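# Swap a spare robot arm and a broken one

## Task

Move the unpowered, floppy spare arm from the open case onto the empty desk on the far side of the room, and place the red-taped broken arm into the case. At the end both must be at rest. No part of the spare arm may hang past a desk edge. The broken arm must sit low enough that the lid could close, though the lid is left open. Any arm part dropping freely more than a few centimetres fails the task. The case must still stand upright on its desk. The robot must release both arms, back away, and stay upright and untilted.

## Robot and tools

Robot: a Rainbow Robotics RB-Y1. It has a two-wheel drive base with two rear casters, a folding leg and torso, a head, and left and right 7-joint arms, each ending in a parallel gripper. The base is 0.66 m long and 0.58 m wide, and its front edge sits 0.10 m ahead of the wheel axle. The bent leg can stick out past that edge. Each arm is rated for 3 kg. The arms being moved are heavy and their joints swing freely, so support them so no piece falls. Weight held far in front of the wheels can tip the robot forward, and nothing stops that.

Frames: the base frame has its origin on the floor between the drive wheels, x forward, y left, z up. The result reports the chest, left_hand and right_hand in this frame. A hand point is midway between its finger pads. The fingers point along that frame's -z and close along its x. The reported hand position gets less accurate at long reach. base_odometry is measured from where the base started. It counts wheel turns only, so slipping looks like travel. Its heading is in radians, left positive, from -3.142 to 3.142.

execute_actions(actions, cameras): actions is a list holding one action, or empty to just read state and images. An action may contain these keys.
- base: exactly one of two relative moves from where the base now is. translate_m is a straight drive in metres, -3 to 3, forward positive; the base cannot move sideways. rotate_rad is an on-the-spot turn in radians, -3.2 to 3.2, left (counter-clockwise) positive. A move needing more than 8.667 s is refused.
- joints: a single dict keyed by joint name covering torso, both arms, grippers and head. Each value is an absolute target in radians, or metres for grippers.
- speeds: optional caps for this action only. translate_m is 0.05 to 0.4 m/s and rotate_rad is 0.1 to 1.509 rad/s; the top value is the default.
- min_time_s: optional, 0.1 to 8, the shortest duration of each arm and head motion.
A joint or base part you leave out may keep pushing toward its earlier target. cameras takes head_camera, left_wrist_camera, right_wrist_camera or all. Leaving it out or giving null means all, and [] means none. An unknown key, camera or out-of-range value refuses the whole call. No action runs longer than 15 s.

Joint ranges:
- torso_squat_rad 0 to 1.2: larger lowers the level chest.
- torso_shift_rad -0.3 to 0.6: positive moves the hips forward.
- torso_pitch_rad -0.2 to 1.4: positive bows forward.
- torso_yaw_rad -1.5 to 1.5: positive turns left.
- Combined torso limits: squat+shift<=1.52; squat-shift+pitch<=1.57; shift+0.5pitch-0.4squat<=0.7; shift+0.3pitch-0.5squat<=0.39. Breaking one gives a partial move reported as off_target.
- Shoulder pitch ±2.356: 0 hangs, negative swings forward and up.
- left_shoulder_roll_rad 0 to 3.141 (positive outward). right_shoulder_roll_rad -3.141 to 0 (negative outward).
- Shoulder yaw ±2.094, positive to the left on both sides.
- Elbow -2.617 to 0.01: negative bends.
- Forearm roll ±3.141. Wrist pitch -1.57 to 1.919, negative tips the hand forward. Hand roll ±2.705.
- Grippers 0 to 0.1 m of opening. To grip, command at least 0.005 m less than the object's width; off_target is then expected.
- head_pan_rad ±0.523, positive left. head_tilt_rad -0.35 to 1.57, positive down.

Top speeds: arm joints 1 rad/s (the three wrist-end joints 1.5), head 1.5, squat and pitch 0.3, shift 0.15, yaw 0.6, grippers 0.1 m/s. Joints count as done within ±0.02 (grippers ±0.004).

Result lines: base_status and joint_status say how each commanded motion ended.
- done: reached the target. For the base it means the wheels turned as asked, even if they slipped.
- off_target: stopped away from the target and may still push.
- limit_stop_at_<name>: a built-in limit stopped the motion. limit_stop_at_own_body means a guard halted an arm or the torso before it hit the robot's own body; move them apart.
- contact_stop: something pushed back hard, or a load was too heavy.
- time_out: the motion ran too long.
- stopped_with_arm: the torso halted because an arm had a contact stop.
A contact stop or time_out halts the whole torso group or the whole arm, which then holds where it stopped. Back it off in a separate action, arms before torso. If both hands hold one object and the torso contact-stops right at its start with nothing in the way, resend every arm joint at its current joint_positions value, then repeat the torso command. "joint command not followed" with a "cause:" line means an arm-collision check refused that arm's targets; follow the cause's advice. on_its_own lists what you did not command, and "held at" gives a target, not the actual position. The base does not stop at furniture; its wheels may spin and keep pushing. If the leg hits furniture, the robot can slide back without the odometry showing it.

Avoid hard arm-on-arm hits or presses, including grippers; a hard press ends the run. Contact torque at a joint's load limit causes a 10 s freeze. The limits are 64.4 N m at the shoulders, 33.1 at the elbows and 23 at the wrist joints, and a held weight counts. Holding loads heats motors: a MOTOR HOT line appears from 65 °C, and at 80 °C an OVER-TEMPERATURE FAULT brakes that arm and reports limit_stop_at_motor_heat; resend targets afterwards. Objects may be bumped briefly at random.

wait(seconds 0 to 10): lets time pass with no new command and returns state and images. zoom_image(camera, region [x0,y0,x1,y1] in pixels from the top-left, at most 504x504): a closer look at the latest full image. read_manual(section "licences"): licence text only. finished_scene(scene, an integer 1 to 2): ends the current scene for good and reports success. Call it only once the arms are released, at rest, and the robot has backed away.

Each tool is called after ">>>" as name(argument=value, ...) on one line, values as JSON.

## Session

>>> execute_actions(actions=[])

Scene clock: 0.00 s.
base_odometry: x=+0.000 y=+0.000 heading=+0.000 (m, m, rad; odometry frame)
base_status: not commanded
joint_positions: torso_squat_rad=+0.350 torso_shift_rad=+0.000 torso_pitch_rad=+0.000 torso_yaw_rad=-0.001 left_shoulder_pitch_rad=+0.032 left_shoulder_roll_rad=+0.038 left_shoulder_yaw_rad=-0.031 left_elbow_rad=-0.117 left_forearm_roll_rad=+0.041 left_wrist_pitch_rad=+0.007 left_hand_roll_rad=-0.004 left_gripper_m=+0.099 right_shoulder_pitch_rad=-0.007 right_shoulder_roll_rad=-0.019 right_shoulder_yaw_rad=+0.056 right_elbow_rad=-0.172 right_forearm_roll_rad=-0.043 right_wrist_pitch_rad=+0.024 right_hand_roll_rad=-0.009 right_gripper_m=+0.100 head_pan_rad=-0.001 head_tilt_rad=+0.401
joint_status: not commanded
chest: x=-0.2280 y=+0.0002 z=+1.2475 quat_wxyz=(+1.000, +0.000, +0.000, +0.000) (m; base frame)
left_hand: x=-0.1953 y=+0.2471 z=+0.5635 quat_wxyz=(+0.999, +0.017, -0.040, +0.007) (m; base frame)
right_hand: x=-0.1448 y=-0.2304 z=+0.5668 quat_wxyz=(+0.997, -0.006, -0.077, +0.003) (m; base frame)
pictures: head_camera, left_wrist_camera, right_wrist_camera
Images, in order (width x height): head_camera 896x504, left_wrist_camera 644x364, right_wrist_camera 644x364.

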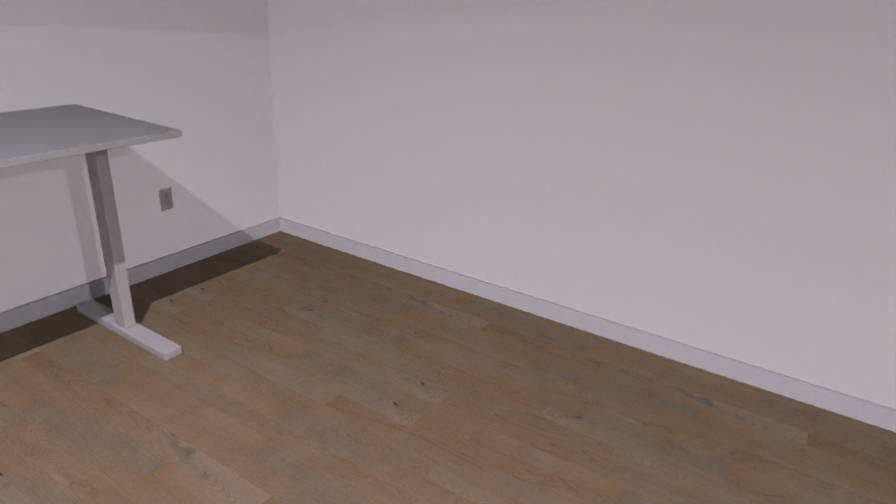

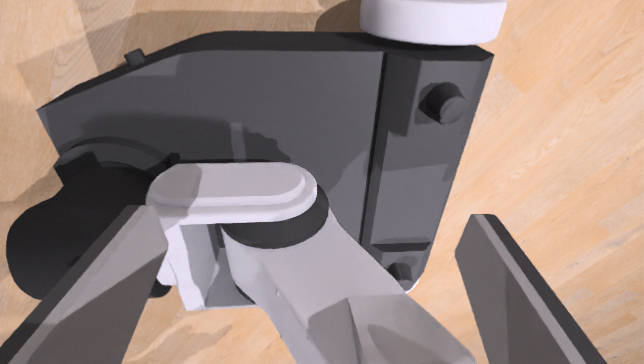

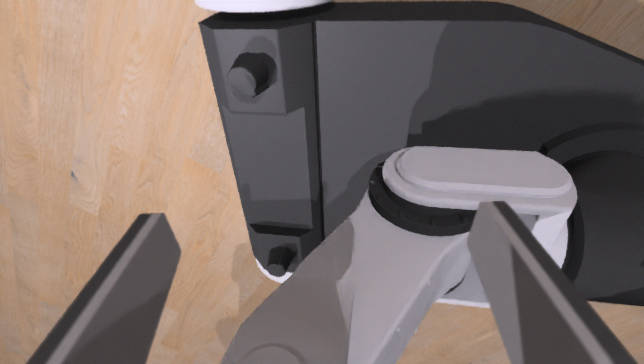

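>>> execute_actions(actions=[{"base":{"rotate_rad":1.0}}], cameras=["head_camera"])

>>> execute_actions(actions=[{"base":{"rotate_rad":1.3}}], cameras=["head_camera"])

>>> execute_actions(actions=[{"base":{"rotate_rad":1.3}}], cameras=["head_camera"])

Scene clock: 9.33 s.
base_odometry: x=+0.000 y=+0.000 heading=+0.999 (m, m, rad; odometry frame)
base_status: done
joint_positions: torso_squat_rad=+0.350 torso_shift_rad=+0.000 torso_pitch_rad=+0.000 torso_yaw_rad=-0.001 left_shoulder_pitch_rad=+0.032 left_shoulder_roll_rad=+0.038 left_shoulder_yaw_rad=-0.031 left_elbow_rad=-0.117 left_forearm_roll_rad=+0.041 left_wrist_pitch_rad=+0.007 left_hand_roll_rad=-0.004 left_gripper_m=+0.099 right_shoulder_pitch_rad=-0.007 right_shoulder_roll_rad=-0.019 right_shoulder_yaw_rad=+0.056 right_elbow_rad=-0.172 right_forearm_roll_rad=-0.043 right_wrist_pitch_rad=+0.024 right_hand_roll_rad=-0.009 right_gripper_m=+0.100 head_pan_rad=-0.001 head_tilt_rad=+0.401
joint_status: not commanded
chest: x=-0.2280 y=+0.0002 z=+1.2475 quat_wxyz=(+1.000, +0.000, +0.000, +0.000) (m; base frame)
left_hand: x=-0.1953 y=+0.2471 z=+0.5635 quat_wxyz=(+0.999, +0.017, -0.040, +0.007) (m; base frame)
right_hand: x=-0.1448 y=-0.2305 z=+0.5668 quat_wxyz=(+0.997, -0.006, -0.077, +0.003) (m; base frame)
pictures: head_camera
Images, in order (width x height): head_camera 896x504.

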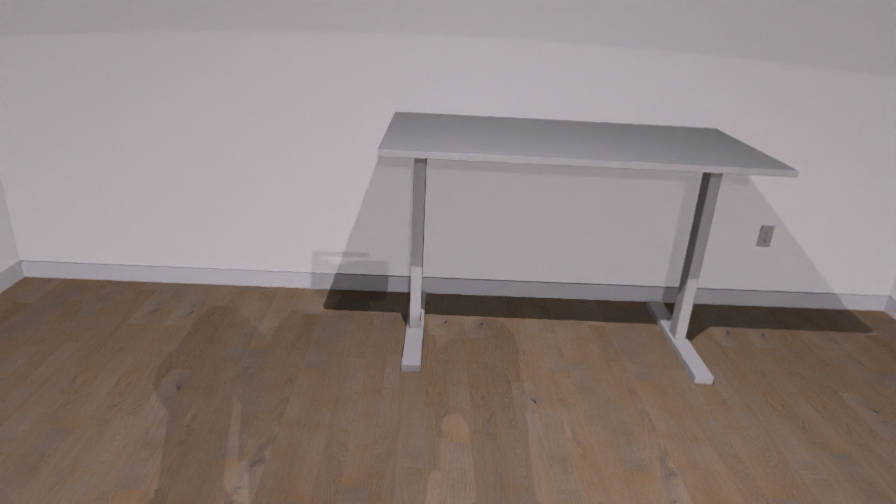

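Scene clock: 13.00 s.
base_odometry: x=+0.000 y=+0.000 heading=+2.299 (m, m, rad; odometry frame)
base_status: done
joint_positions: torso_squat_rad=+0.350 torso_shift_rad=+0.000 torso_pitch_rad=+0.000 torso_yaw_rad=-0.001 left_shoulder_pitch_rad=+0.032 left_shoulder_roll_rad=+0.038 left_shoulder_yaw_rad=-0.031 left_elbow_rad=-0.117 left_forearm_roll_rad=+0.041 left_wrist_pitch_rad=+0.007 left_hand_roll_rad=-0.004 left_gripper_m=+0.099 right_shoulder_pitch_rad=-0.007 right_shoulder_roll_rad=-0.019 right_shoulder_yaw_rad=+0.056 right_elbow_rad=-0.172 right_forearm_roll_rad=-0.043 right_wrist_pitch_rad=+0.024 right_hand_roll_rad=-0.009 right_gripper_m=+0.100 head_pan_rad=-0.001 head_tilt_rad=+0.401
joint_status: not commanded
chest: x=-0.2280 y=+0.0002 z=+1.2475 quat_wxyz=(+1.000, +0.000, +0.000, +0.000) (m; base frame)
left_hand: x=-0.1953 y=+0.2471 z=+0.5635 quat_wxyz=(+0.999, +0.017, -0.040, +0.007) (m; base frame)
right_hand: x=-0.1448 y=-0.2305 z=+0.5668 quat_wxyz=(+0.997, -0.006, -0.077, +0.003) (m; base frame)
pictures: head_camera
Images, in order (width x height): head_camera 896x504.

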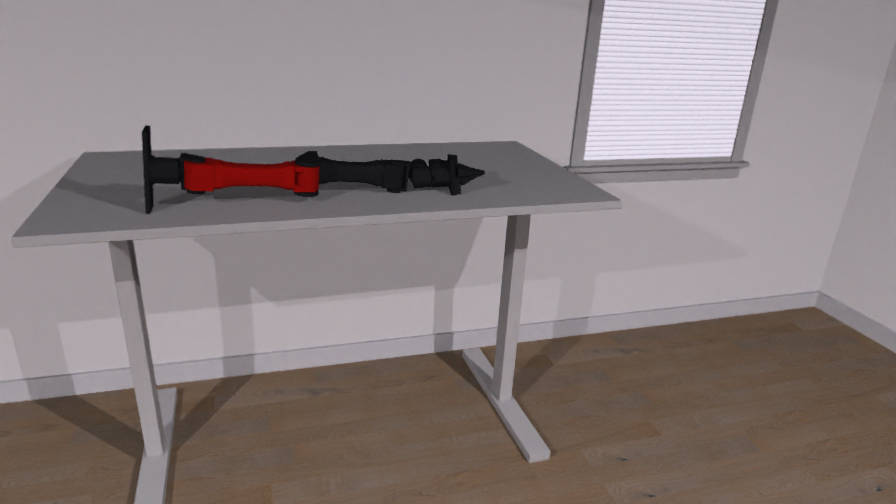

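Scene clock: 16.67 s.
base_odometry: x=+0.000 y=+0.000 heading=-2.685 (m, m, rad; odometry frame)
base_status: done
joint_positions: torso_squat_rad=+0.350 torso_shift_rad=+0.000 torso_pitch_rad=+0.000 torso_yaw_rad=-0.001 left_shoulder_pitch_rad=+0.032 left_shoulder_roll_rad=+0.038 left_shoulder_yaw_rad=-0.031 left_elbow_rad=-0.117 left_forearm_roll_rad=+0.041 left_wrist_pitch_rad=+0.007 left_hand_roll_rad=-0.004 left_gripper_m=+0.099 right_shoulder_pitch_rad=-0.007 right_shoulder_roll_rad=-0.019 right_shoulder_yaw_rad=+0.056 right_elbow_rad=-0.172 right_forearm_roll_rad=-0.043 right_wrist_pitch_rad=+0.024 right_hand_roll_rad=-0.009 right_gripper_m=+0.100 head_pan_rad=-0.001 head_tilt_rad=+0.401
joint_status: not commanded
chest: x=-0.2280 y=+0.0002 z=+1.2475 quat_wxyz=(+1.000, +0.000, +0.000, +0.000) (m; base frame)
left_hand: x=-0.1953 y=+0.2471 z=+0.5635 quat_wxyz=(+0.999, +0.017, -0.040, +0.007) (m; base frame)
right_hand: x=-0.1448 y=-0.2305 z=+0.5668 quat_wxyz=(+0.997, -0.006, -0.077, +0.003) (m; base frame)
pictures: head_camera
Images, in order (width x height): head_camera 896x504.

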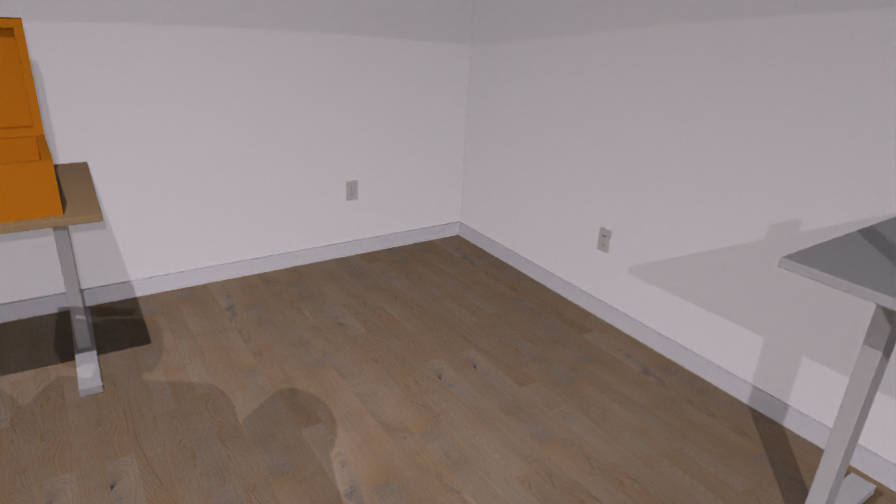

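>>> execute_actions(actions=[{"base":{"rotate_rad":0.6}}], cameras=["head_camera"])

Scene clock: 25.00 s.
base_odometry: x=+0.000 y=+0.000 heading=-2.085 (m, m, rad; odometry frame)
base_status: done
joint_positions: torso_squat_rad=+0.350 torso_shift_rad=+0.000 torso_pitch_rad=+0.000 torso_yaw_rad=-0.001 left_shoulder_pitch_rad=+0.032 left_shoulder_roll_rad=+0.038 left_shoulder_yaw_rad=-0.031 left_elbow_rad=-0.117 left_forearm_roll_rad=+0.041 left_wrist_pitch_rad=+0.007 left_hand_roll_rad=-0.004 left_gripper_m=+0.099 right_shoulder_pitch_rad=-0.007 right_shoulder_roll_rad=-0.019 right_shoulder_yaw_rad=+0.056 right_elbow_rad=-0.172 right_forearm_roll_rad=-0.043 right_wrist_pitch_rad=+0.024 right_hand_roll_rad=-0.009 right_gripper_m=+0.100 head_pan_rad=-0.001 head_tilt_rad=+0.401
joint_status: not commanded
chest: x=-0.2280 y=+0.0002 z=+1.2475 quat_wxyz=(+1.000, +0.000, +0.000, +0.000) (m; base frame)
left_hand: x=-0.1953 y=+0.2471 z=+0.5635 quat_wxyz=(+0.999, +0.017, -0.040, +0.007) (m; base frame)
right_hand: x=-0.1448 y=-0.2305 z=+0.5668 quat_wxyz=(+0.997, -0.006, -0.077, +0.003) (m; base frame)
pictures: head_camera
Images, in order (width x height): head_camera 896x504.

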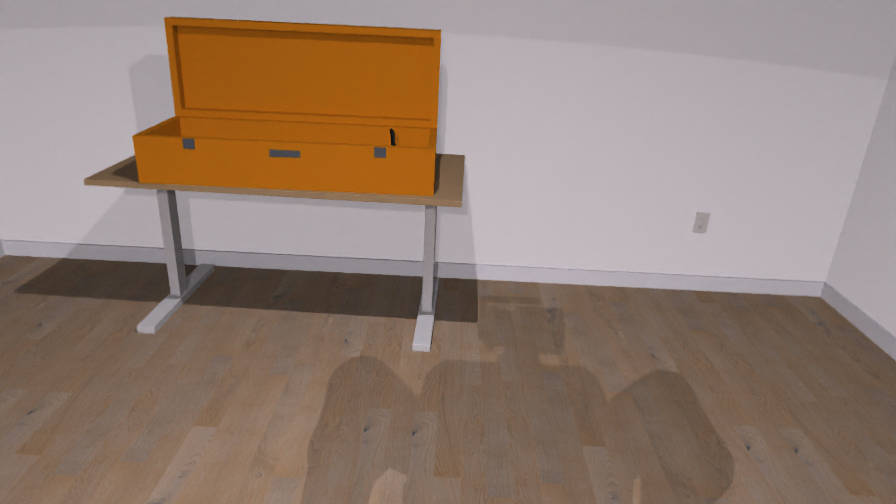

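>>> execute_actions(actions=[{"base":{"rotate_rad":0.38},"joints":{"torso_squat_rad":0,"left_shoulder_pitch_rad":-1.221,"left_shoulder_roll_rad":0.225,"left_shoulder_yaw_rad":0.327,"left_elbow_rad":-0.63,"left_forearm_roll_rad":0,"left_wrist_pitch_rad":1.83,"left_hand_roll_rad":0,"right_shoulder_pitch_rad":-1.221,"right_shoulder_roll_rad":-0.225,"right_shoulder_yaw_rad":-0.327,"right_elbow_rad":-0.63,"right_forearm_roll_rad":0,"right_wrist_pitch_rad":1.83,"right_hand_roll_rad":0}}], cameras=[])

>>> execute_actions(actions=[{"base":{"translate_m":1.7}}], cameras=[])

>>> execute_actions(actions=[{"base":{"rotate_rad":-0.38},"joints":{"head_tilt_rad":0.7}}], cameras=["head_camera"])

Scene clock: 102.13 s.
base_odometry: x=+0.000 y=+0.000 heading=-1.706 (m, m, rad; odometry frame)
base_status: done
joint_positions: torso_squat_rad=+0.000 torso_shift_rad=+0.000 torso_pitch_rad=-0.001 torso_yaw_rad=-0.001 left_shoulder_pitch_rad=-1.221 left_shoulder_roll_rad=+0.225 left_shoulder_yaw_rad=+0.327 left_elbow_rad=-0.630 left_forearm_roll_rad=+0.000 left_wrist_pitch_rad=+1.830 left_hand_roll_rad=+0.000 left_gripper_m=+0.099 right_shoulder_pitch_rad=-1.221 right_shoulder_roll_rad=-0.225 right_shoulder_yaw_rad=-0.326 right_elbow_rad=-0.630 right_forearm_roll_rad=+0.000 right_wrist_pitch_rad=+1.830 right_hand_roll_rad=+0.000 right_gripper_m=+0.100 head_pan_rad=-0.001 head_tilt_rad=+0.401
joint_status: all done
chest: x=-0.2280 y=+0.0002 z=+1.2899 quat_wxyz=(+1.000, +0.000, +0.000, +0.000) (m; base frame)
left_hand: x=+0.2963 y=+0.2196 z=+1.1043 quat_wxyz=(+1.000, +0.000, -0.001, -0.001) (m; base frame)
right_hand: x=+0.2961 y=-0.2204 z=+1.1049 quat_wxyz=(+1.000, -0.001, -0.001, +0.000) (m; base frame)
pictures: none
No camera images: the call's "cameras" was empty. Leave "cameras" out to get every camera's image.

Scene clock: 107.73 s.
base_odometry: x=-0.228 y=-1.685 heading=-1.705 (m, m, rad; odometry frame)
base_status: done
joint_positions: torso_squat_rad=+0.000 torso_shift_rad=+0.000 torso_pitch_rad=+0.000 torso_yaw_rad=-0.001 left_shoulder_pitch_rad=-1.221 left_shoulder_roll_rad=+0.225 left_shoulder_yaw_rad=+0.327 left_elbow_rad=-0.630 left_forearm_roll_rad=+0.000 left_wrist_pitch_rad=+1.830 left_hand_roll_rad=+0.000 left_gripper_m=+0.099 right_shoulder_pitch_rad=-1.221 right_shoulder_roll_rad=-0.225 right_shoulder_yaw_rad=-0.326 right_elbow_rad=-0.630 right_forearm_roll_rad=+0.000 right_wrist_pitch_rad=+1.830 right_hand_roll_rad=+0.000 right_gripper_m=+0.100 head_pan_rad=-0.001 head_tilt_rad=+0.401
joint_status: not commanded
chest: x=-0.2279 y=+0.0002 z=+1.2899 quat_wxyz=(+1.000, +0.000, +0.000, +0.000) (m; base frame)
left_hand: x=+0.2964 y=+0.2196 z=+1.1042 quat_wxyz=(+1.000, +0.000, +0.000, -0.001) (m; base frame)
right_hand: x=+0.2961 y=-0.2205 z=+1.1048 quat_wxyz=(+1.000, -0.001, -0.001, +0.000) (m; base frame)
pictures: none
No camera images: the call's "cameras" was empty. Leave "cameras" out to get every camera's image.

Scene clock: 109.83 s.
base_odometry: x=-0.227 y=-1.685 heading=-2.084 (m, m, rad; odometry frame)
base_status: done
joint_positions: torso_squat_rad=+0.000 torso_shift_rad=+0.000 torso_pitch_rad=+0.000 torso_yaw_rad=-0.001 left_shoulder_pitch_rad=-1.221 left_shoulder_roll_rad=+0.225 left_shoulder_yaw_rad=+0.327 left_elbow_rad=-0.630 left_forearm_roll_rad=+0.000 left_wrist_pitch_rad=+1.830 left_hand_roll_rad=+0.000 left_gripper_m=+0.099 right_shoulder_pitch_rad=-1.221 right_shoulder_roll_rad=-0.225 right_shoulder_yaw_rad=-0.326 right_elbow_rad=-0.630 right_forearm_roll_rad=+0.000 right_wrist_pitch_rad=+1.830 right_hand_roll_rad=+0.000 right_gripper_m=+0.100 head_pan_rad=-0.001 head_tilt_rad=+0.700
joint_status: all done
chest: x=-0.2279 y=+0.0003 z=+1.2899 quat_wxyz=(+1.000, +0.000, +0.000, +0.000) (m; base frame)
left_hand: x=+0.2963 y=+0.2197 z=+1.1041 quat_wxyz=(+1.000, +0.000, +0.000, -0.001) (m; base frame)
right_hand: x=+0.2961 y=-0.2204 z=+1.1048 quat_wxyz=(+1.000, -0.001, -0.001, +0.000) (m; base frame)
pictures: head_camera
Images, in order (width x height): head_camera 896x504.

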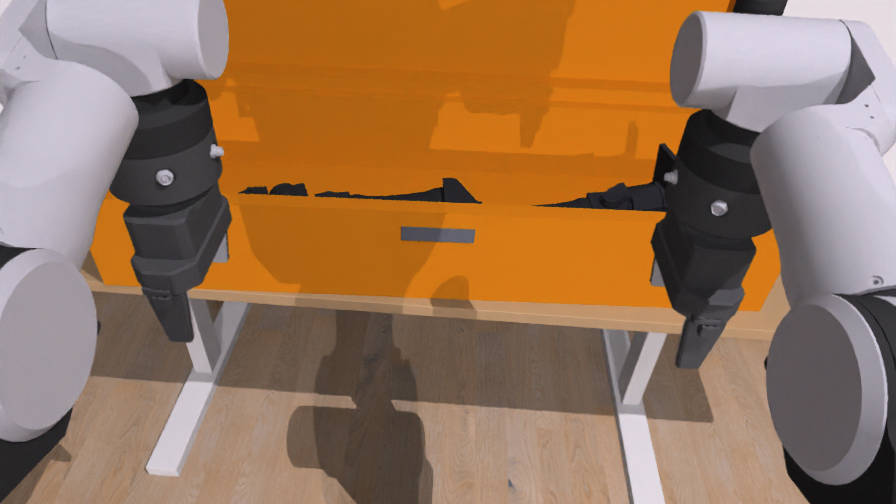

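>>> execute_actions(actions=[{"base":{"translate_m":0.5},"joints":{"head_tilt_rad":1.0}}])

Scene clock: 120.17 s.
base_odometry: x=-0.473 y=-2.120 heading=-2.085 (m, m, rad; odometry frame)
base_status: done
joint_positions: torso_squat_rad=+0.000 torso_shift_rad=+0.000 torso_pitch_rad=+0.000 torso_yaw_rad=-0.001 left_shoulder_pitch_rad=-1.221 left_shoulder_roll_rad=+0.225 left_shoulder_yaw_rad=+0.327 left_elbow_rad=-0.630 left_forearm_roll_rad=+0.000 left_wrist_pitch_rad=+1.830 left_hand_roll_rad=+0.000 left_gripper_m=+0.099 right_shoulder_pitch_rad=-1.221 right_shoulder_roll_rad=-0.225 right_shoulder_yaw_rad=-0.326 right_elbow_rad=-0.630 right_forearm_roll_rad=+0.000 right_wrist_pitch_rad=+1.830 right_hand_roll_rad=+0.000 right_gripper_m=+0.100 head_pan_rad=-0.001 head_tilt_rad=+1.000
joint_status: all done
chest: x=-0.2279 y=+0.0003 z=+1.2899 quat_wxyz=(+1.000, +0.000, +0.000, +0.000) (m; base frame)
left_hand: x=+0.2963 y=+0.2197 z=+1.1041 quat_wxyz=(+1.000, +0.000, +0.000, -0.001) (m; base frame)
right_hand: x=+0.2961 y=-0.2204 z=+1.1047 quat_wxyz=(+1.000, -0.001, -0.001, +0.000) (m; base frame)
pictures: head_camera, left_wrist_camera, right_wrist_camera
Images, in order (width x height): head_camera 896x504, left_wrist_camera 644x364, right_wrist_camera 644x364.

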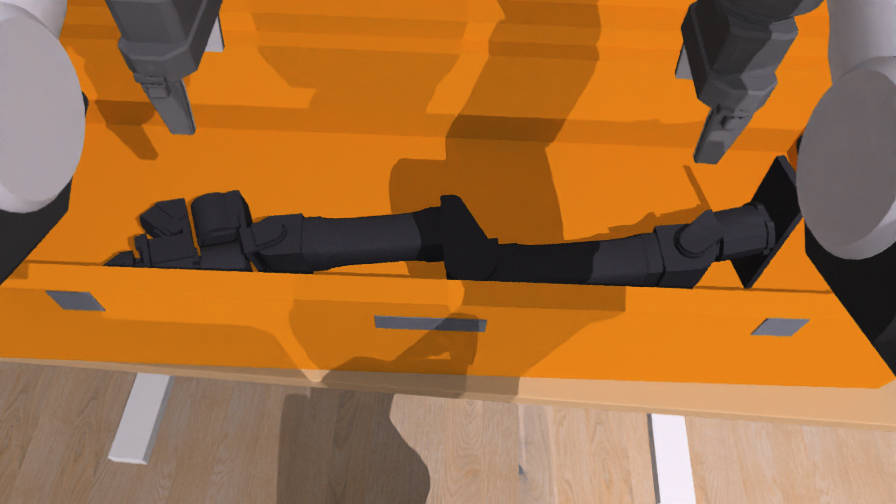

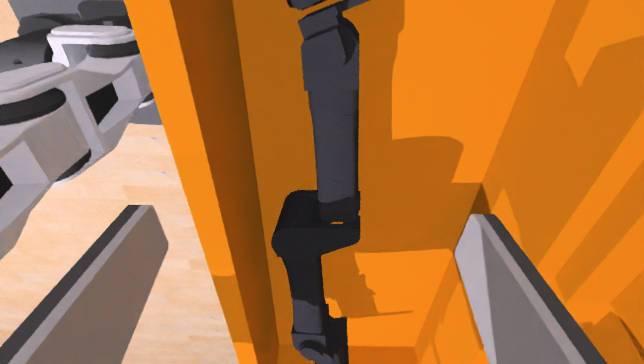

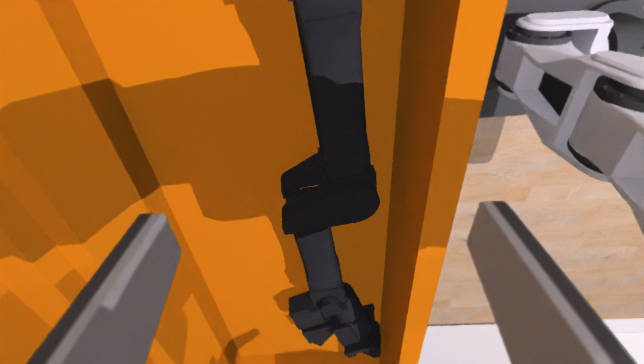

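>>> execute_actions(actions=[{"joints":{"torso_squat_rad":0.78,"head_tilt_rad":0.9}}])

Scene clock: 161.47 s.
base_odometry: x=-0.473 y=-2.120 heading=-2.085 (m, m, rad; odometry frame)
base_status: not commanded
joint_positions: torso_squat_rad=+0.780 torso_shift_rad=+0.000 torso_pitch_rad=-0.001 torso_yaw_rad=-0.001 left_shoulder_pitch_rad=-1.221 left_shoulder_roll_rad=+0.225 left_shoulder_yaw_rad=+0.327 left_elbow_rad=-0.630 left_forearm_roll_rad=+0.000 left_wrist_pitch_rad=+1.830 left_hand_roll_rad=+0.000 left_gripper_m=+0.099 right_shoulder_pitch_rad=-1.221 right_shoulder_roll_rad=-0.225 right_shoulder_yaw_rad=-0.326 right_elbow_rad=-0.630 right_forearm_roll_rad=+0.000 right_wrist_pitch_rad=+1.830 right_hand_roll_rad=+0.000 right_gripper_m=+0.100 head_pan_rad=-0.001 head_tilt_rad=+0.900
joint_status: all done
chest: x=-0.2281 y=+0.0003 z=+1.0876 quat_wxyz=(+1.000, +0.000, +0.000, +0.000) (m; base frame)
left_hand: x=+0.2962 y=+0.2197 z=+0.9019 quat_wxyz=(+1.000, +0.000, +0.000, -0.001) (m; base frame)
right_hand: x=+0.2959 y=-0.2204 z=+0.9025 quat_wxyz=(+1.000, -0.001, -0.001, +0.000) (m; base frame)
pictures: head_camera, left_wrist_camera, right_wrist_camera
Images, in order (width x height): head_camera 896x504, left_wrist_camera 644x364, right_wrist_camera 644x364.

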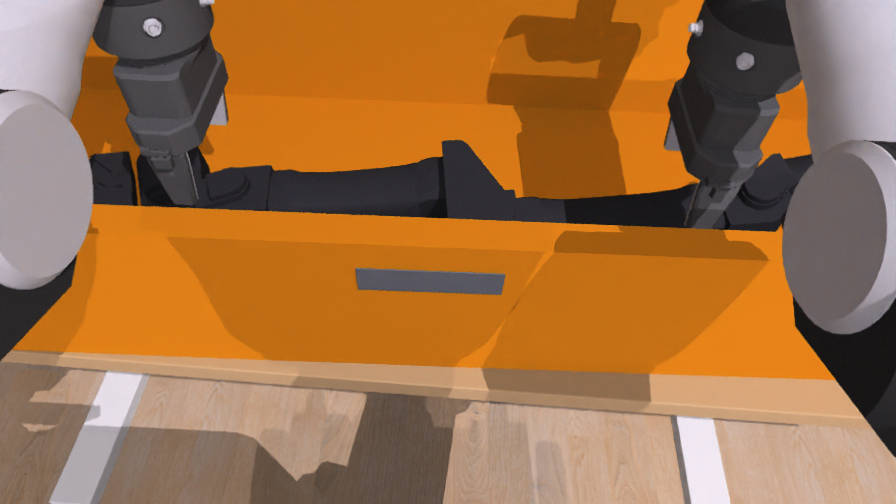

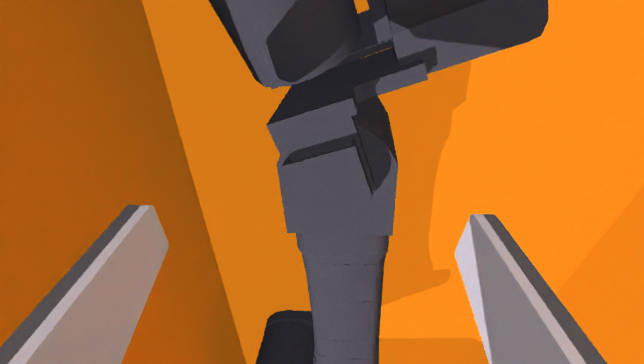

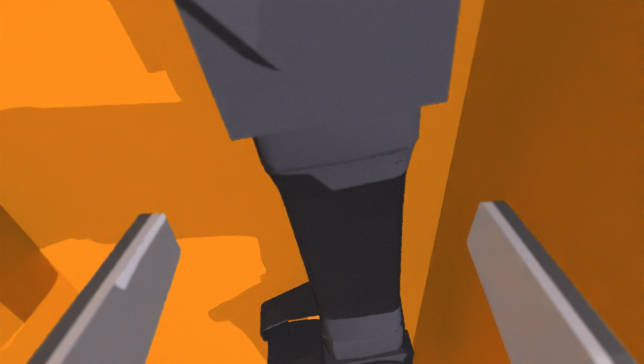

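>>> execute_actions(actions=[{"joints":{"left_shoulder_pitch_rad":-1.239,"left_shoulder_roll_rad":0.172,"left_shoulder_yaw_rad":0.307,"left_hand_roll_rad":0.06}}], cameras=[])

>>> execute_actions(actions=[{"joints":{"torso_squat_rad":0.89}}])

Scene clock: 183.33 s.
base_odometry: x=-0.473 y=-2.120 heading=-2.085 (m, m, rad; odometry frame)
base_status: not commanded
joint_positions: torso_squat_rad=+0.780 torso_shift_rad=+0.000 torso_pitch_rad=-0.001 torso_yaw_rad=-0.001 left_shoulder_pitch_rad=-1.239 left_shoulder_roll_rad=+0.172 left_shoulder_yaw_rad=+0.307 left_elbow_rad=-0.630 left_forearm_roll_rad=+0.000 left_wrist_pitch_rad=+1.830 left_hand_roll_rad=+0.060 left_gripper_m=+0.099 right_shoulder_pitch_rad=-1.221 right_shoulder_roll_rad=-0.225 right_shoulder_yaw_rad=-0.327 right_elbow_rad=-0.630 right_forearm_roll_rad=+0.000 right_wrist_pitch_rad=+1.830 right_hand_roll_rad=+0.000 right_gripper_m=+0.100 head_pan_rad=-0.001 head_tilt_rad=+0.900
joint_status: all done
chest: x=-0.2281 y=+0.0002 z=+1.0876 quat_wxyz=(+1.000, +0.000, +0.000, +0.000) (m; base frame)
left_hand: x=+0.2953 y=+0.1882 z=+0.9020 quat_wxyz=(+1.000, +0.000, -0.001, -0.001) (m; base frame)
right_hand: x=+0.2959 y=-0.2204 z=+0.9025 quat_wxyz=(+1.000, -0.001, -0.001, +0.000) (m; base frame)
pictures: none
No camera images: the call's "cameras" was empty. Leave "cameras" out to get every camera's image.

Scene clock: 184.47 s.
base_odometry: x=-0.473 y=-2.120 heading=-2.085 (m, m, rad; odometry frame)
base_status: not commanded
joint_positions: torso_squat_rad=+0.890 torso_shift_rad=+0.000 torso_pitch_rad=-0.001 torso_yaw_rad=-0.001 left_shoulder_pitch_rad=-1.239 left_shoulder_roll_rad=+0.172 left_shoulder_yaw_rad=+0.307 left_elbow_rad=-0.630 left_forearm_roll_rad=+0.000 left_wrist_pitch_rad=+1.830 left_hand_roll_rad=+0.060 left_gripper_m=+0.099 right_shoulder_pitch_rad=-1.221 right_shoulder_roll_rad=-0.225 right_shoulder_yaw_rad=-0.327 right_elbow_rad=-0.630 right_forearm_roll_rad=+0.000 right_wrist_pitch_rad=+1.830 right_hand_roll_rad=+0.000 right_gripper_m=+0.100 head_pan_rad=-0.001 head_tilt_rad=+0.900
joint_status: all done
chest: x=-0.2281 y=+0.0002 z=+1.0305 quat_wxyz=(+1.000, +0.000, +0.000, +0.000) (m; base frame)
left_hand: x=+0.2953 y=+0.1882 z=+0.8450 quat_wxyz=(+1.000, +0.000, -0.001, -0.001) (m; base frame)
right_hand: x=+0.2959 y=-0.2205 z=+0.8454 quat_wxyz=(+1.000, -0.001, -0.001, +0.000) (m; base frame)
pictures: head_camera, left_wrist_camera, right_wrist_camera
Images, in order (width x height): head_camera 896x504, left_wrist_camera 644x364, right_wrist_camera 644x364.

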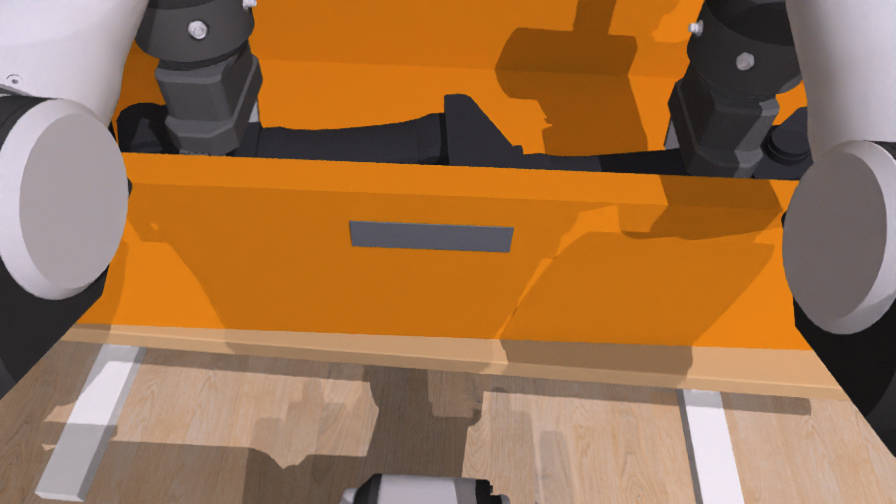

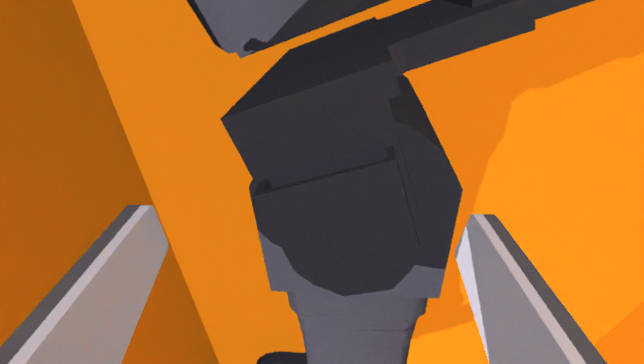

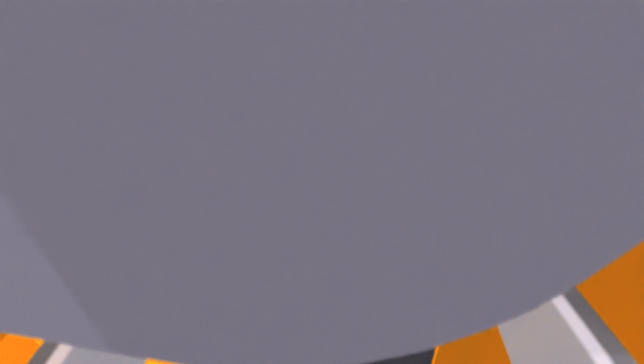

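>>> execute_actions(actions=[{"joints":{"left_shoulder_pitch_rad":-1.172,"left_shoulder_roll_rad":0.150,"left_shoulder_yaw_rad":0.299,"left_wrist_pitch_rad":1.76,"right_shoulder_pitch_rad":-1.239,"right_shoulder_roll_rad":-0.172,"right_shoulder_yaw_rad":-0.307,"right_hand_roll_rad":-0.06},"min_time_s":1.5}])

Scene clock: 200.20 s.
base_odometry: x=-0.473 y=-2.120 heading=-2.085 (m, m, rad; odometry frame)
base_status: not commanded
joint_positions: torso_squat_rad=+0.890 torso_shift_rad=+0.000 torso_pitch_rad=-0.001 torso_yaw_rad=-0.001 left_shoulder_pitch_rad=-1.172 left_shoulder_roll_rad=+0.150 left_shoulder_yaw_rad=+0.299 left_elbow_rad=-0.630 left_forearm_roll_rad=+0.000 left_wrist_pitch_rad=+1.760 left_hand_roll_rad=+0.060 left_gripper_m=+0.099 right_shoulder_pitch_rad=-1.239 right_shoulder_roll_rad=-0.172 right_shoulder_yaw_rad=-0.308 right_elbow_rad=-0.630 right_forearm_roll_rad=+0.000 right_wrist_pitch_rad=+1.830 right_hand_roll_rad=-0.060 right_gripper_m=+0.100 head_pan_rad=-0.001 head_tilt_rad=+0.900
joint_status: all done
chest: x=-0.2281 y=+0.0002 z=+1.0305 quat_wxyz=(+1.000, +0.000, +0.000, +0.000) (m; base frame)
left_hand: x=+0.2918 y=+0.1874 z=+0.8090 quat_wxyz=(+1.000, -0.002, -0.001, +0.000) (m; base frame)
right_hand: x=+0.2951 y=-0.1892 z=+0.8455 quat_wxyz=(+1.000, -0.001, -0.001, +0.000) (m; base frame)
pictures: head_camera, left_wrist_camera, right_wrist_camera
Images, in order (width x height): head_camera 896x504, left_wrist_camera 644x364, right_wrist_camera 644x364.

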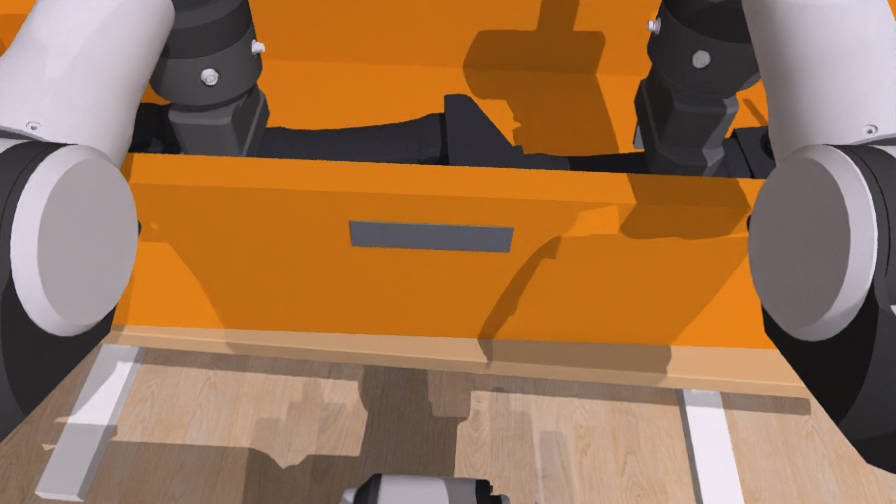

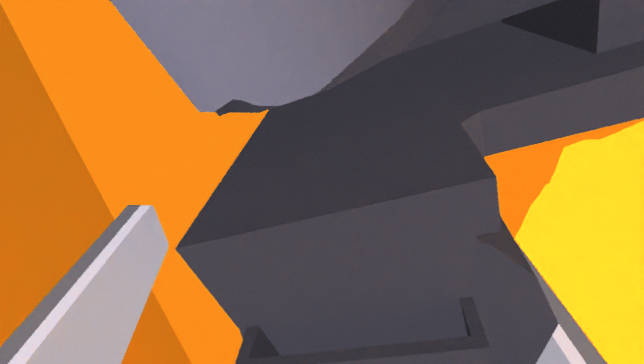

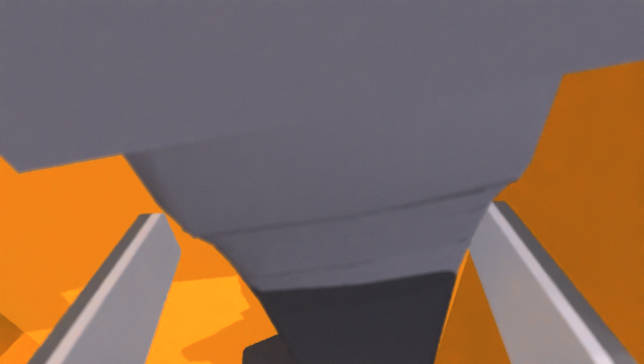

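>>> execute_actions(actions=[{"joints":{"right_shoulder_pitch_rad":-1.193,"right_shoulder_roll_rad":-0.157,"right_shoulder_yaw_rad":-0.301,"right_wrist_pitch_rad":1.782},"min_time_s":1}], cameras=["right_wrist_camera"])

>>> execute_actions(actions=[{"joints":{"left_gripper_m":0.02,"right_gripper_m":0.02}}])

Scene clock: 210.27 s.
base_odometry: x=-0.473 y=-2.120 heading=-2.085 (m, m, rad; odometry frame)
base_status: not commanded
joint_positions: torso_squat_rad=+0.890 torso_shift_rad=+0.000 torso_pitch_rad=-0.001 torso_yaw_rad=-0.001 left_shoulder_pitch_rad=-1.172 left_shoulder_roll_rad=+0.150 left_shoulder_yaw_rad=+0.299 left_elbow_rad=-0.630 left_forearm_roll_rad=+0.000 left_wrist_pitch_rad=+1.760 left_hand_roll_rad=+0.060 left_gripper_m=+0.099 right_shoulder_pitch_rad=-1.196 right_shoulder_roll_rad=-0.158 right_shoulder_yaw_rad=-0.301 right_elbow_rad=-0.631 right_forearm_roll_rad=+0.000 right_wrist_pitch_rad=+1.782 right_hand_roll_rad=-0.060 right_gripper_m=+0.100 head_pan_rad=-0.001 head_tilt_rad=+0.900
joint_status: all done
chest: x=-0.2283 y=+0.0003 z=+1.0305 quat_wxyz=(+1.000, +0.000, +0.000, +0.000) (m; base frame)
left_hand: x=+0.2917 y=+0.1874 z=+0.8091 quat_wxyz=(+1.000, -0.003, -0.001, +0.000) (m; base frame)
right_hand: x=+0.2939 y=-0.1887 z=+0.8228 quat_wxyz=(+1.000, +0.000, -0.003, +0.000) (m; base frame)
pictures: right_wrist_camera
Images, in order (width x height): right_wrist_camera 644x364.

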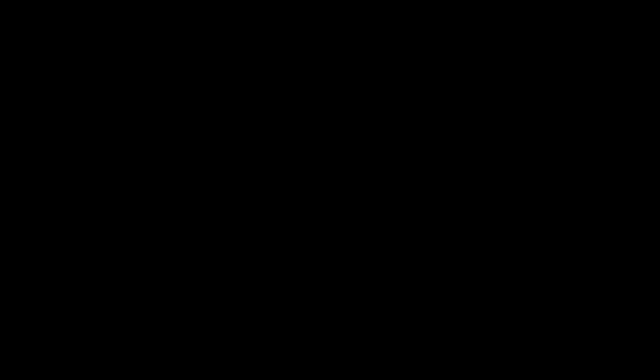

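Scene clock: 211.53 s.
base_odometry: x=-0.473 y=-2.120 heading=-2.085 (m, m, rad; odometry frame)
base_status: not commanded
joint_positions: torso_squat_rad=+0.890 torso_shift_rad=+0.000 torso_pitch_rad=-0.001 torso_yaw_rad=-0.001 left_shoulder_pitch_rad=-1.171 left_shoulder_roll_rad=+0.152 left_shoulder_yaw_rad=+0.299 left_elbow_rad=-0.630 left_forearm_roll_rad=-0.001 left_wrist_pitch_rad=+1.758 left_hand_roll_rad=+0.060 left_gripper_m=+0.063 right_shoulder_pitch_rad=-1.196 right_shoulder_roll_rad=-0.159 right_shoulder_yaw_rad=-0.301 right_elbow_rad=-0.631 right_forearm_roll_rad=+0.001 right_wrist_pitch_rad=+1.784 right_hand_roll_rad=-0.060 right_gripper_m=+0.057 head_pan_rad=-0.001 head_tilt_rad=+0.900
joint_status: left_gripper_m off_target (ended at +0.063, target +0.020); right_gripper_m off_target (ended at +0.057, target +0.020)
chest: x=-0.2284 y=+0.0004 z=+1.0305 quat_wxyz=(+1.000, -0.001, -0.001, -0.001) (m; base frame)
left_hand: x=+0.2922 y=+0.1889 z=+0.8093 quat_wxyz=(+1.000, -0.002, -0.002, +0.001) (m; base frame)
right_hand: x=+0.2934 y=-0.1893 z=+0.8228 quat_wxyz=(+1.000, -0.001, -0.002, -0.001) (m; base frame)
pictures: head_camera, left_wrist_camera, right_wrist_camera
Images, in order (width x height): head_camera 896x504, left_wrist_camera 644x364, right_wrist_camera 644x364.

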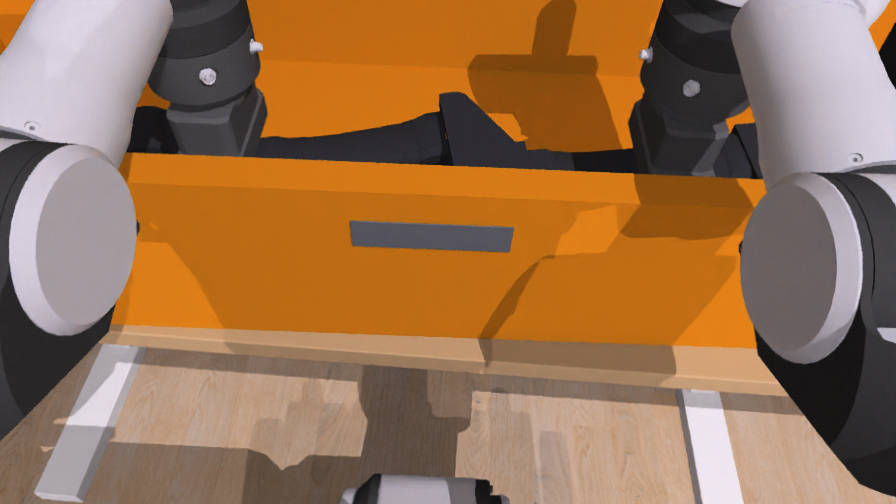

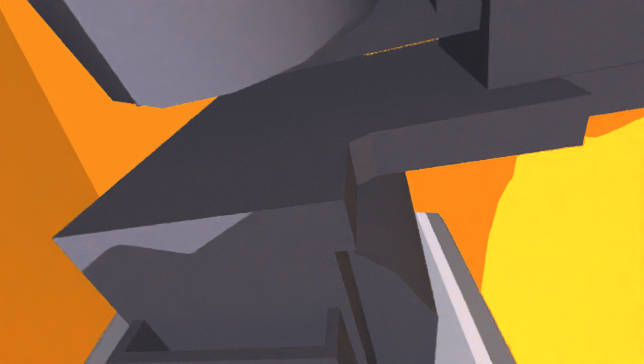

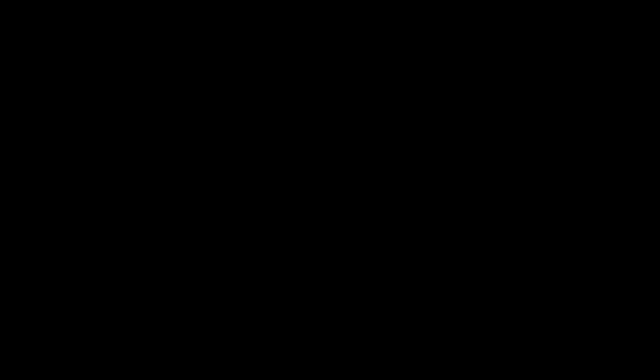

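Lift a little first.

>>> execute_actions(actions=[{"joints":{"torso_squat_rad":0.75}}])

Scene clock: 214.97 s.
base_odometry: x=-0.473 y=-2.120 heading=-2.085 (m, m, rad; odometry frame)
base_status: not commanded
joint_positions: torso_squat_rad=+0.750 torso_shift_rad=+0.001 torso_pitch_rad=+0.001 torso_yaw_rad=-0.001 left_shoulder_pitch_rad=-1.169 left_shoulder_roll_rad=+0.151 left_shoulder_yaw_rad=+0.299 left_elbow_rad=-0.629 left_forearm_roll_rad=-0.001 left_wrist_pitch_rad=+1.760 left_hand_roll_rad=+0.060 left_gripper_m=+0.062 right_shoulder_pitch_rad=-1.190 right_shoulder_roll_rad=-0.157 right_shoulder_yaw_rad=-0.301 right_elbow_rad=-0.628 right_forearm_roll_rad=+0.000 right_wrist_pitch_rad=+1.782 right_hand_roll_rad=-0.060 right_gripper_m=+0.057 head_pan_rad=-0.001 head_tilt_rad=+0.900
joint_status: all done
chest: x=-0.2272 y=+0.0003 z=+1.1022 quat_wxyz=(+1.000, +0.000, +0.001, +0.000) (m; base frame)
left_hand: x=+0.2913 y=+0.1888 z=+0.8778 quat_wxyz=(+1.000, -0.002, +0.002, +0.001) (m; base frame)
right_hand: x=+0.2920 y=-0.1893 z=+0.8891 quat_wxyz=(+1.000, +0.000, +0.003, -0.001) (m; base frame)
pictures: head_camera, left_wrist_camera, right_wrist_camera
Images, in order (width x height): head_camera 896x504, left_wrist_camera 644x364, right_wrist_camera 644x364.

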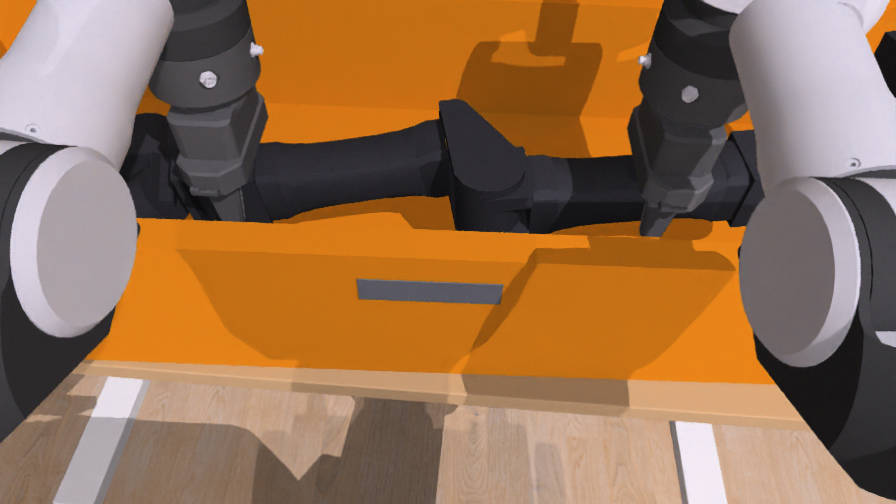

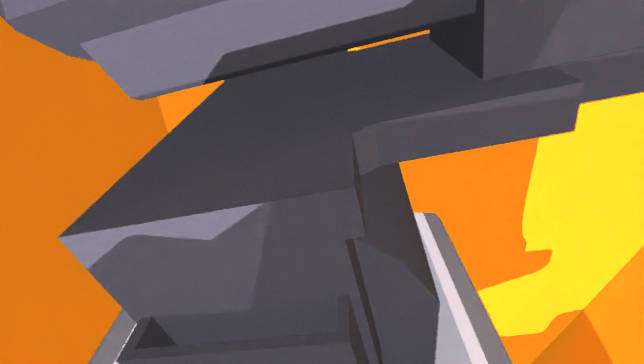

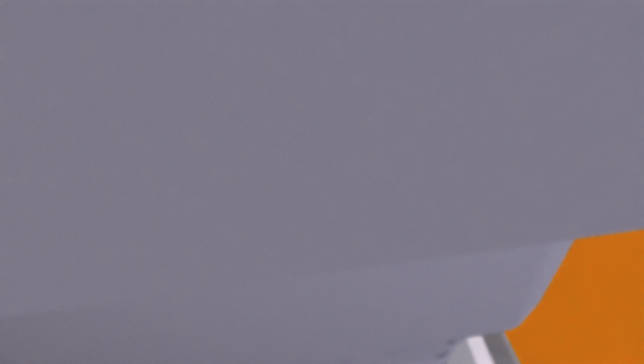

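>>> execute_actions(actions=[{"joints":{"torso_squat_rad":0.0}}])

Scene clock: 222.30 s.
base_odometry: x=-0.473 y=-2.120 heading=-2.085 (m, m, rad; odometry frame)
base_status: not commanded
joint_positions: torso_squat_rad=+0.000 torso_shift_rad=+0.001 torso_pitch_rad=+0.002 torso_yaw_rad=-0.001 left_shoulder_pitch_rad=-1.168 left_shoulder_roll_rad=+0.151 left_shoulder_yaw_rad=+0.299 left_elbow_rad=-0.628 left_forearm_roll_rad=-0.001 left_wrist_pitch_rad=+1.760 left_hand_roll_rad=+0.060 left_gripper_m=+0.062 right_shoulder_pitch_rad=-1.189 right_shoulder_roll_rad=-0.157 right_shoulder_yaw_rad=-0.301 right_elbow_rad=-0.628 right_forearm_roll_rad=+0.000 right_wrist_pitch_rad=+1.782 right_hand_roll_rad=-0.060 right_gripper_m=+0.057 head_pan_rad=-0.001 head_tilt_rad=+0.900
joint_status: all done
chest: x=-0.2268 y=+0.0003 z=+1.2899 quat_wxyz=(+1.000, +0.000, +0.001, +0.000) (m; base frame)
left_hand: x=+0.2914 y=+0.1887 z=+1.0650 quat_wxyz=(+1.000, -0.002, +0.002, +0.001) (m; base frame)
right_hand: x=+0.2922 y=-0.1894 z=+1.0766 quat_wxyz=(+1.000, +0.000, +0.003, -0.001) (m; base frame)
pictures: head_camera, left_wrist_camera, right_wrist_camera
Images, in order (width x height): head_camera 896x504, left_wrist_camera 644x364, right_wrist_camera 644x364.

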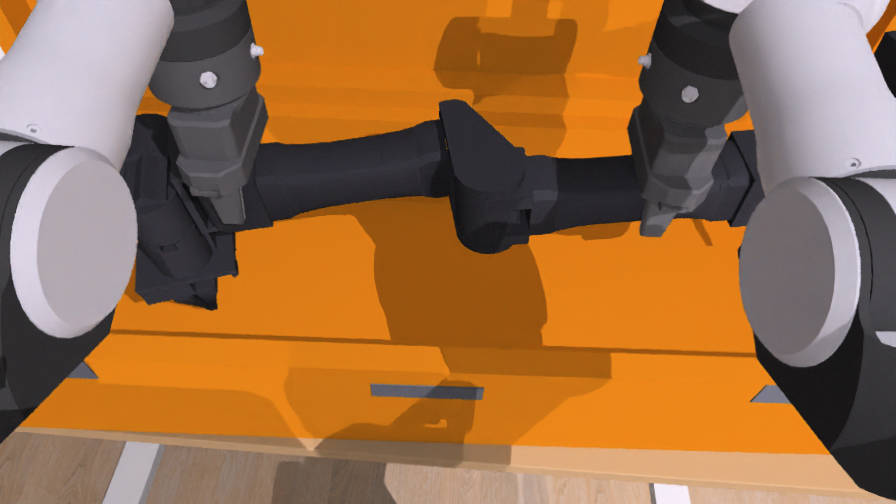

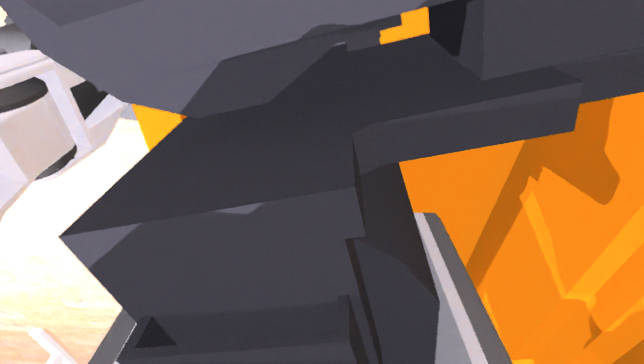

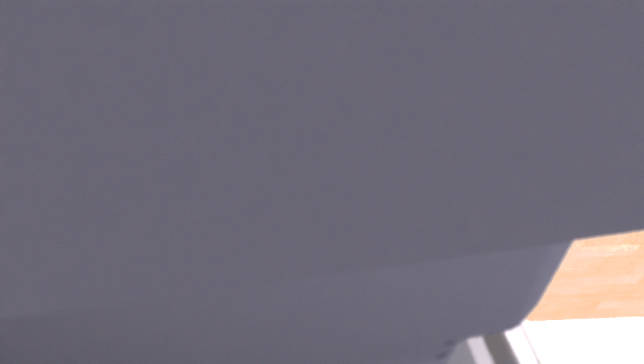

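>>> execute_actions(actions=[{"joints":{"torso_pitch_rad":-0.2,"head_tilt_rad":1.0,"head_pan_rad":0.3}}], cameras=["head_camera"])

Scene clock: 236.23 s.
base_odometry: x=-0.473 y=-2.120 heading=-2.085 (m, m, rad; odometry frame)
base_status: not commanded
joint_positions: torso_squat_rad=+0.000 torso_shift_rad=+0.001 torso_pitch_rad=-0.198 torso_yaw_rad=-0.001 left_shoulder_pitch_rad=-1.168 left_shoulder_roll_rad=+0.150 left_shoulder_yaw_rad=+0.299 left_elbow_rad=-0.628 left_forearm_roll_rad=-0.001 left_wrist_pitch_rad=+1.760 left_hand_roll_rad=+0.060 left_gripper_m=+0.061 right_shoulder_pitch_rad=-1.189 right_shoulder_roll_rad=-0.157 right_shoulder_yaw_rad=-0.301 right_elbow_rad=-0.628 right_forearm_roll_rad=+0.000 right_wrist_pitch_rad=+1.783 right_hand_roll_rad=-0.060 right_gripper_m=+0.057 head_pan_rad=+0.300 head_tilt_rad=+1.000
joint_status: all done
chest: x=-0.2883 y=+0.0003 z=+1.2839 quat_wxyz=(+0.995, +0.000, -0.099, -0.001) (m; base frame)
left_hand: x=+0.2640 y=+0.1884 z=+1.1661 quat_wxyz=(+0.995, -0.002, -0.097, +0.001) (m; base frame)
right_hand: x=+0.2626 y=-0.1892 z=+1.1778 quat_wxyz=(+0.995, +0.000, -0.097, -0.001) (m; base frame)
pictures: head_camera
Images, in order (width x height): head_camera 896x504.

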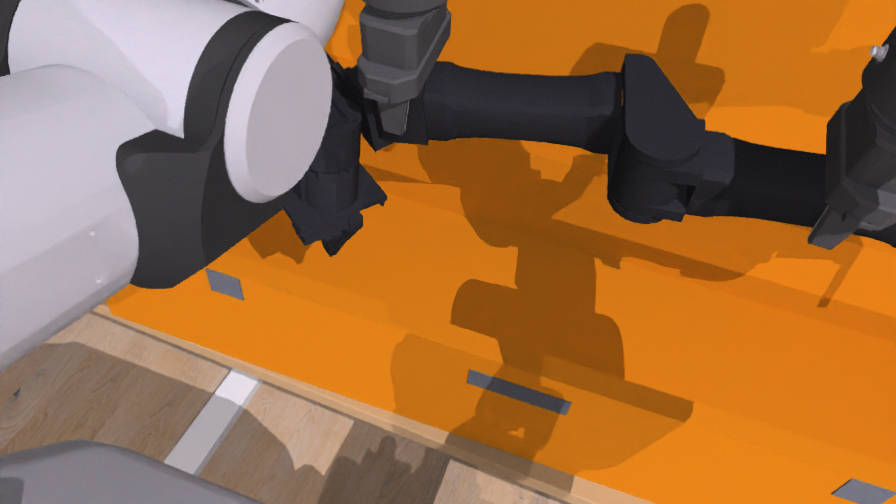

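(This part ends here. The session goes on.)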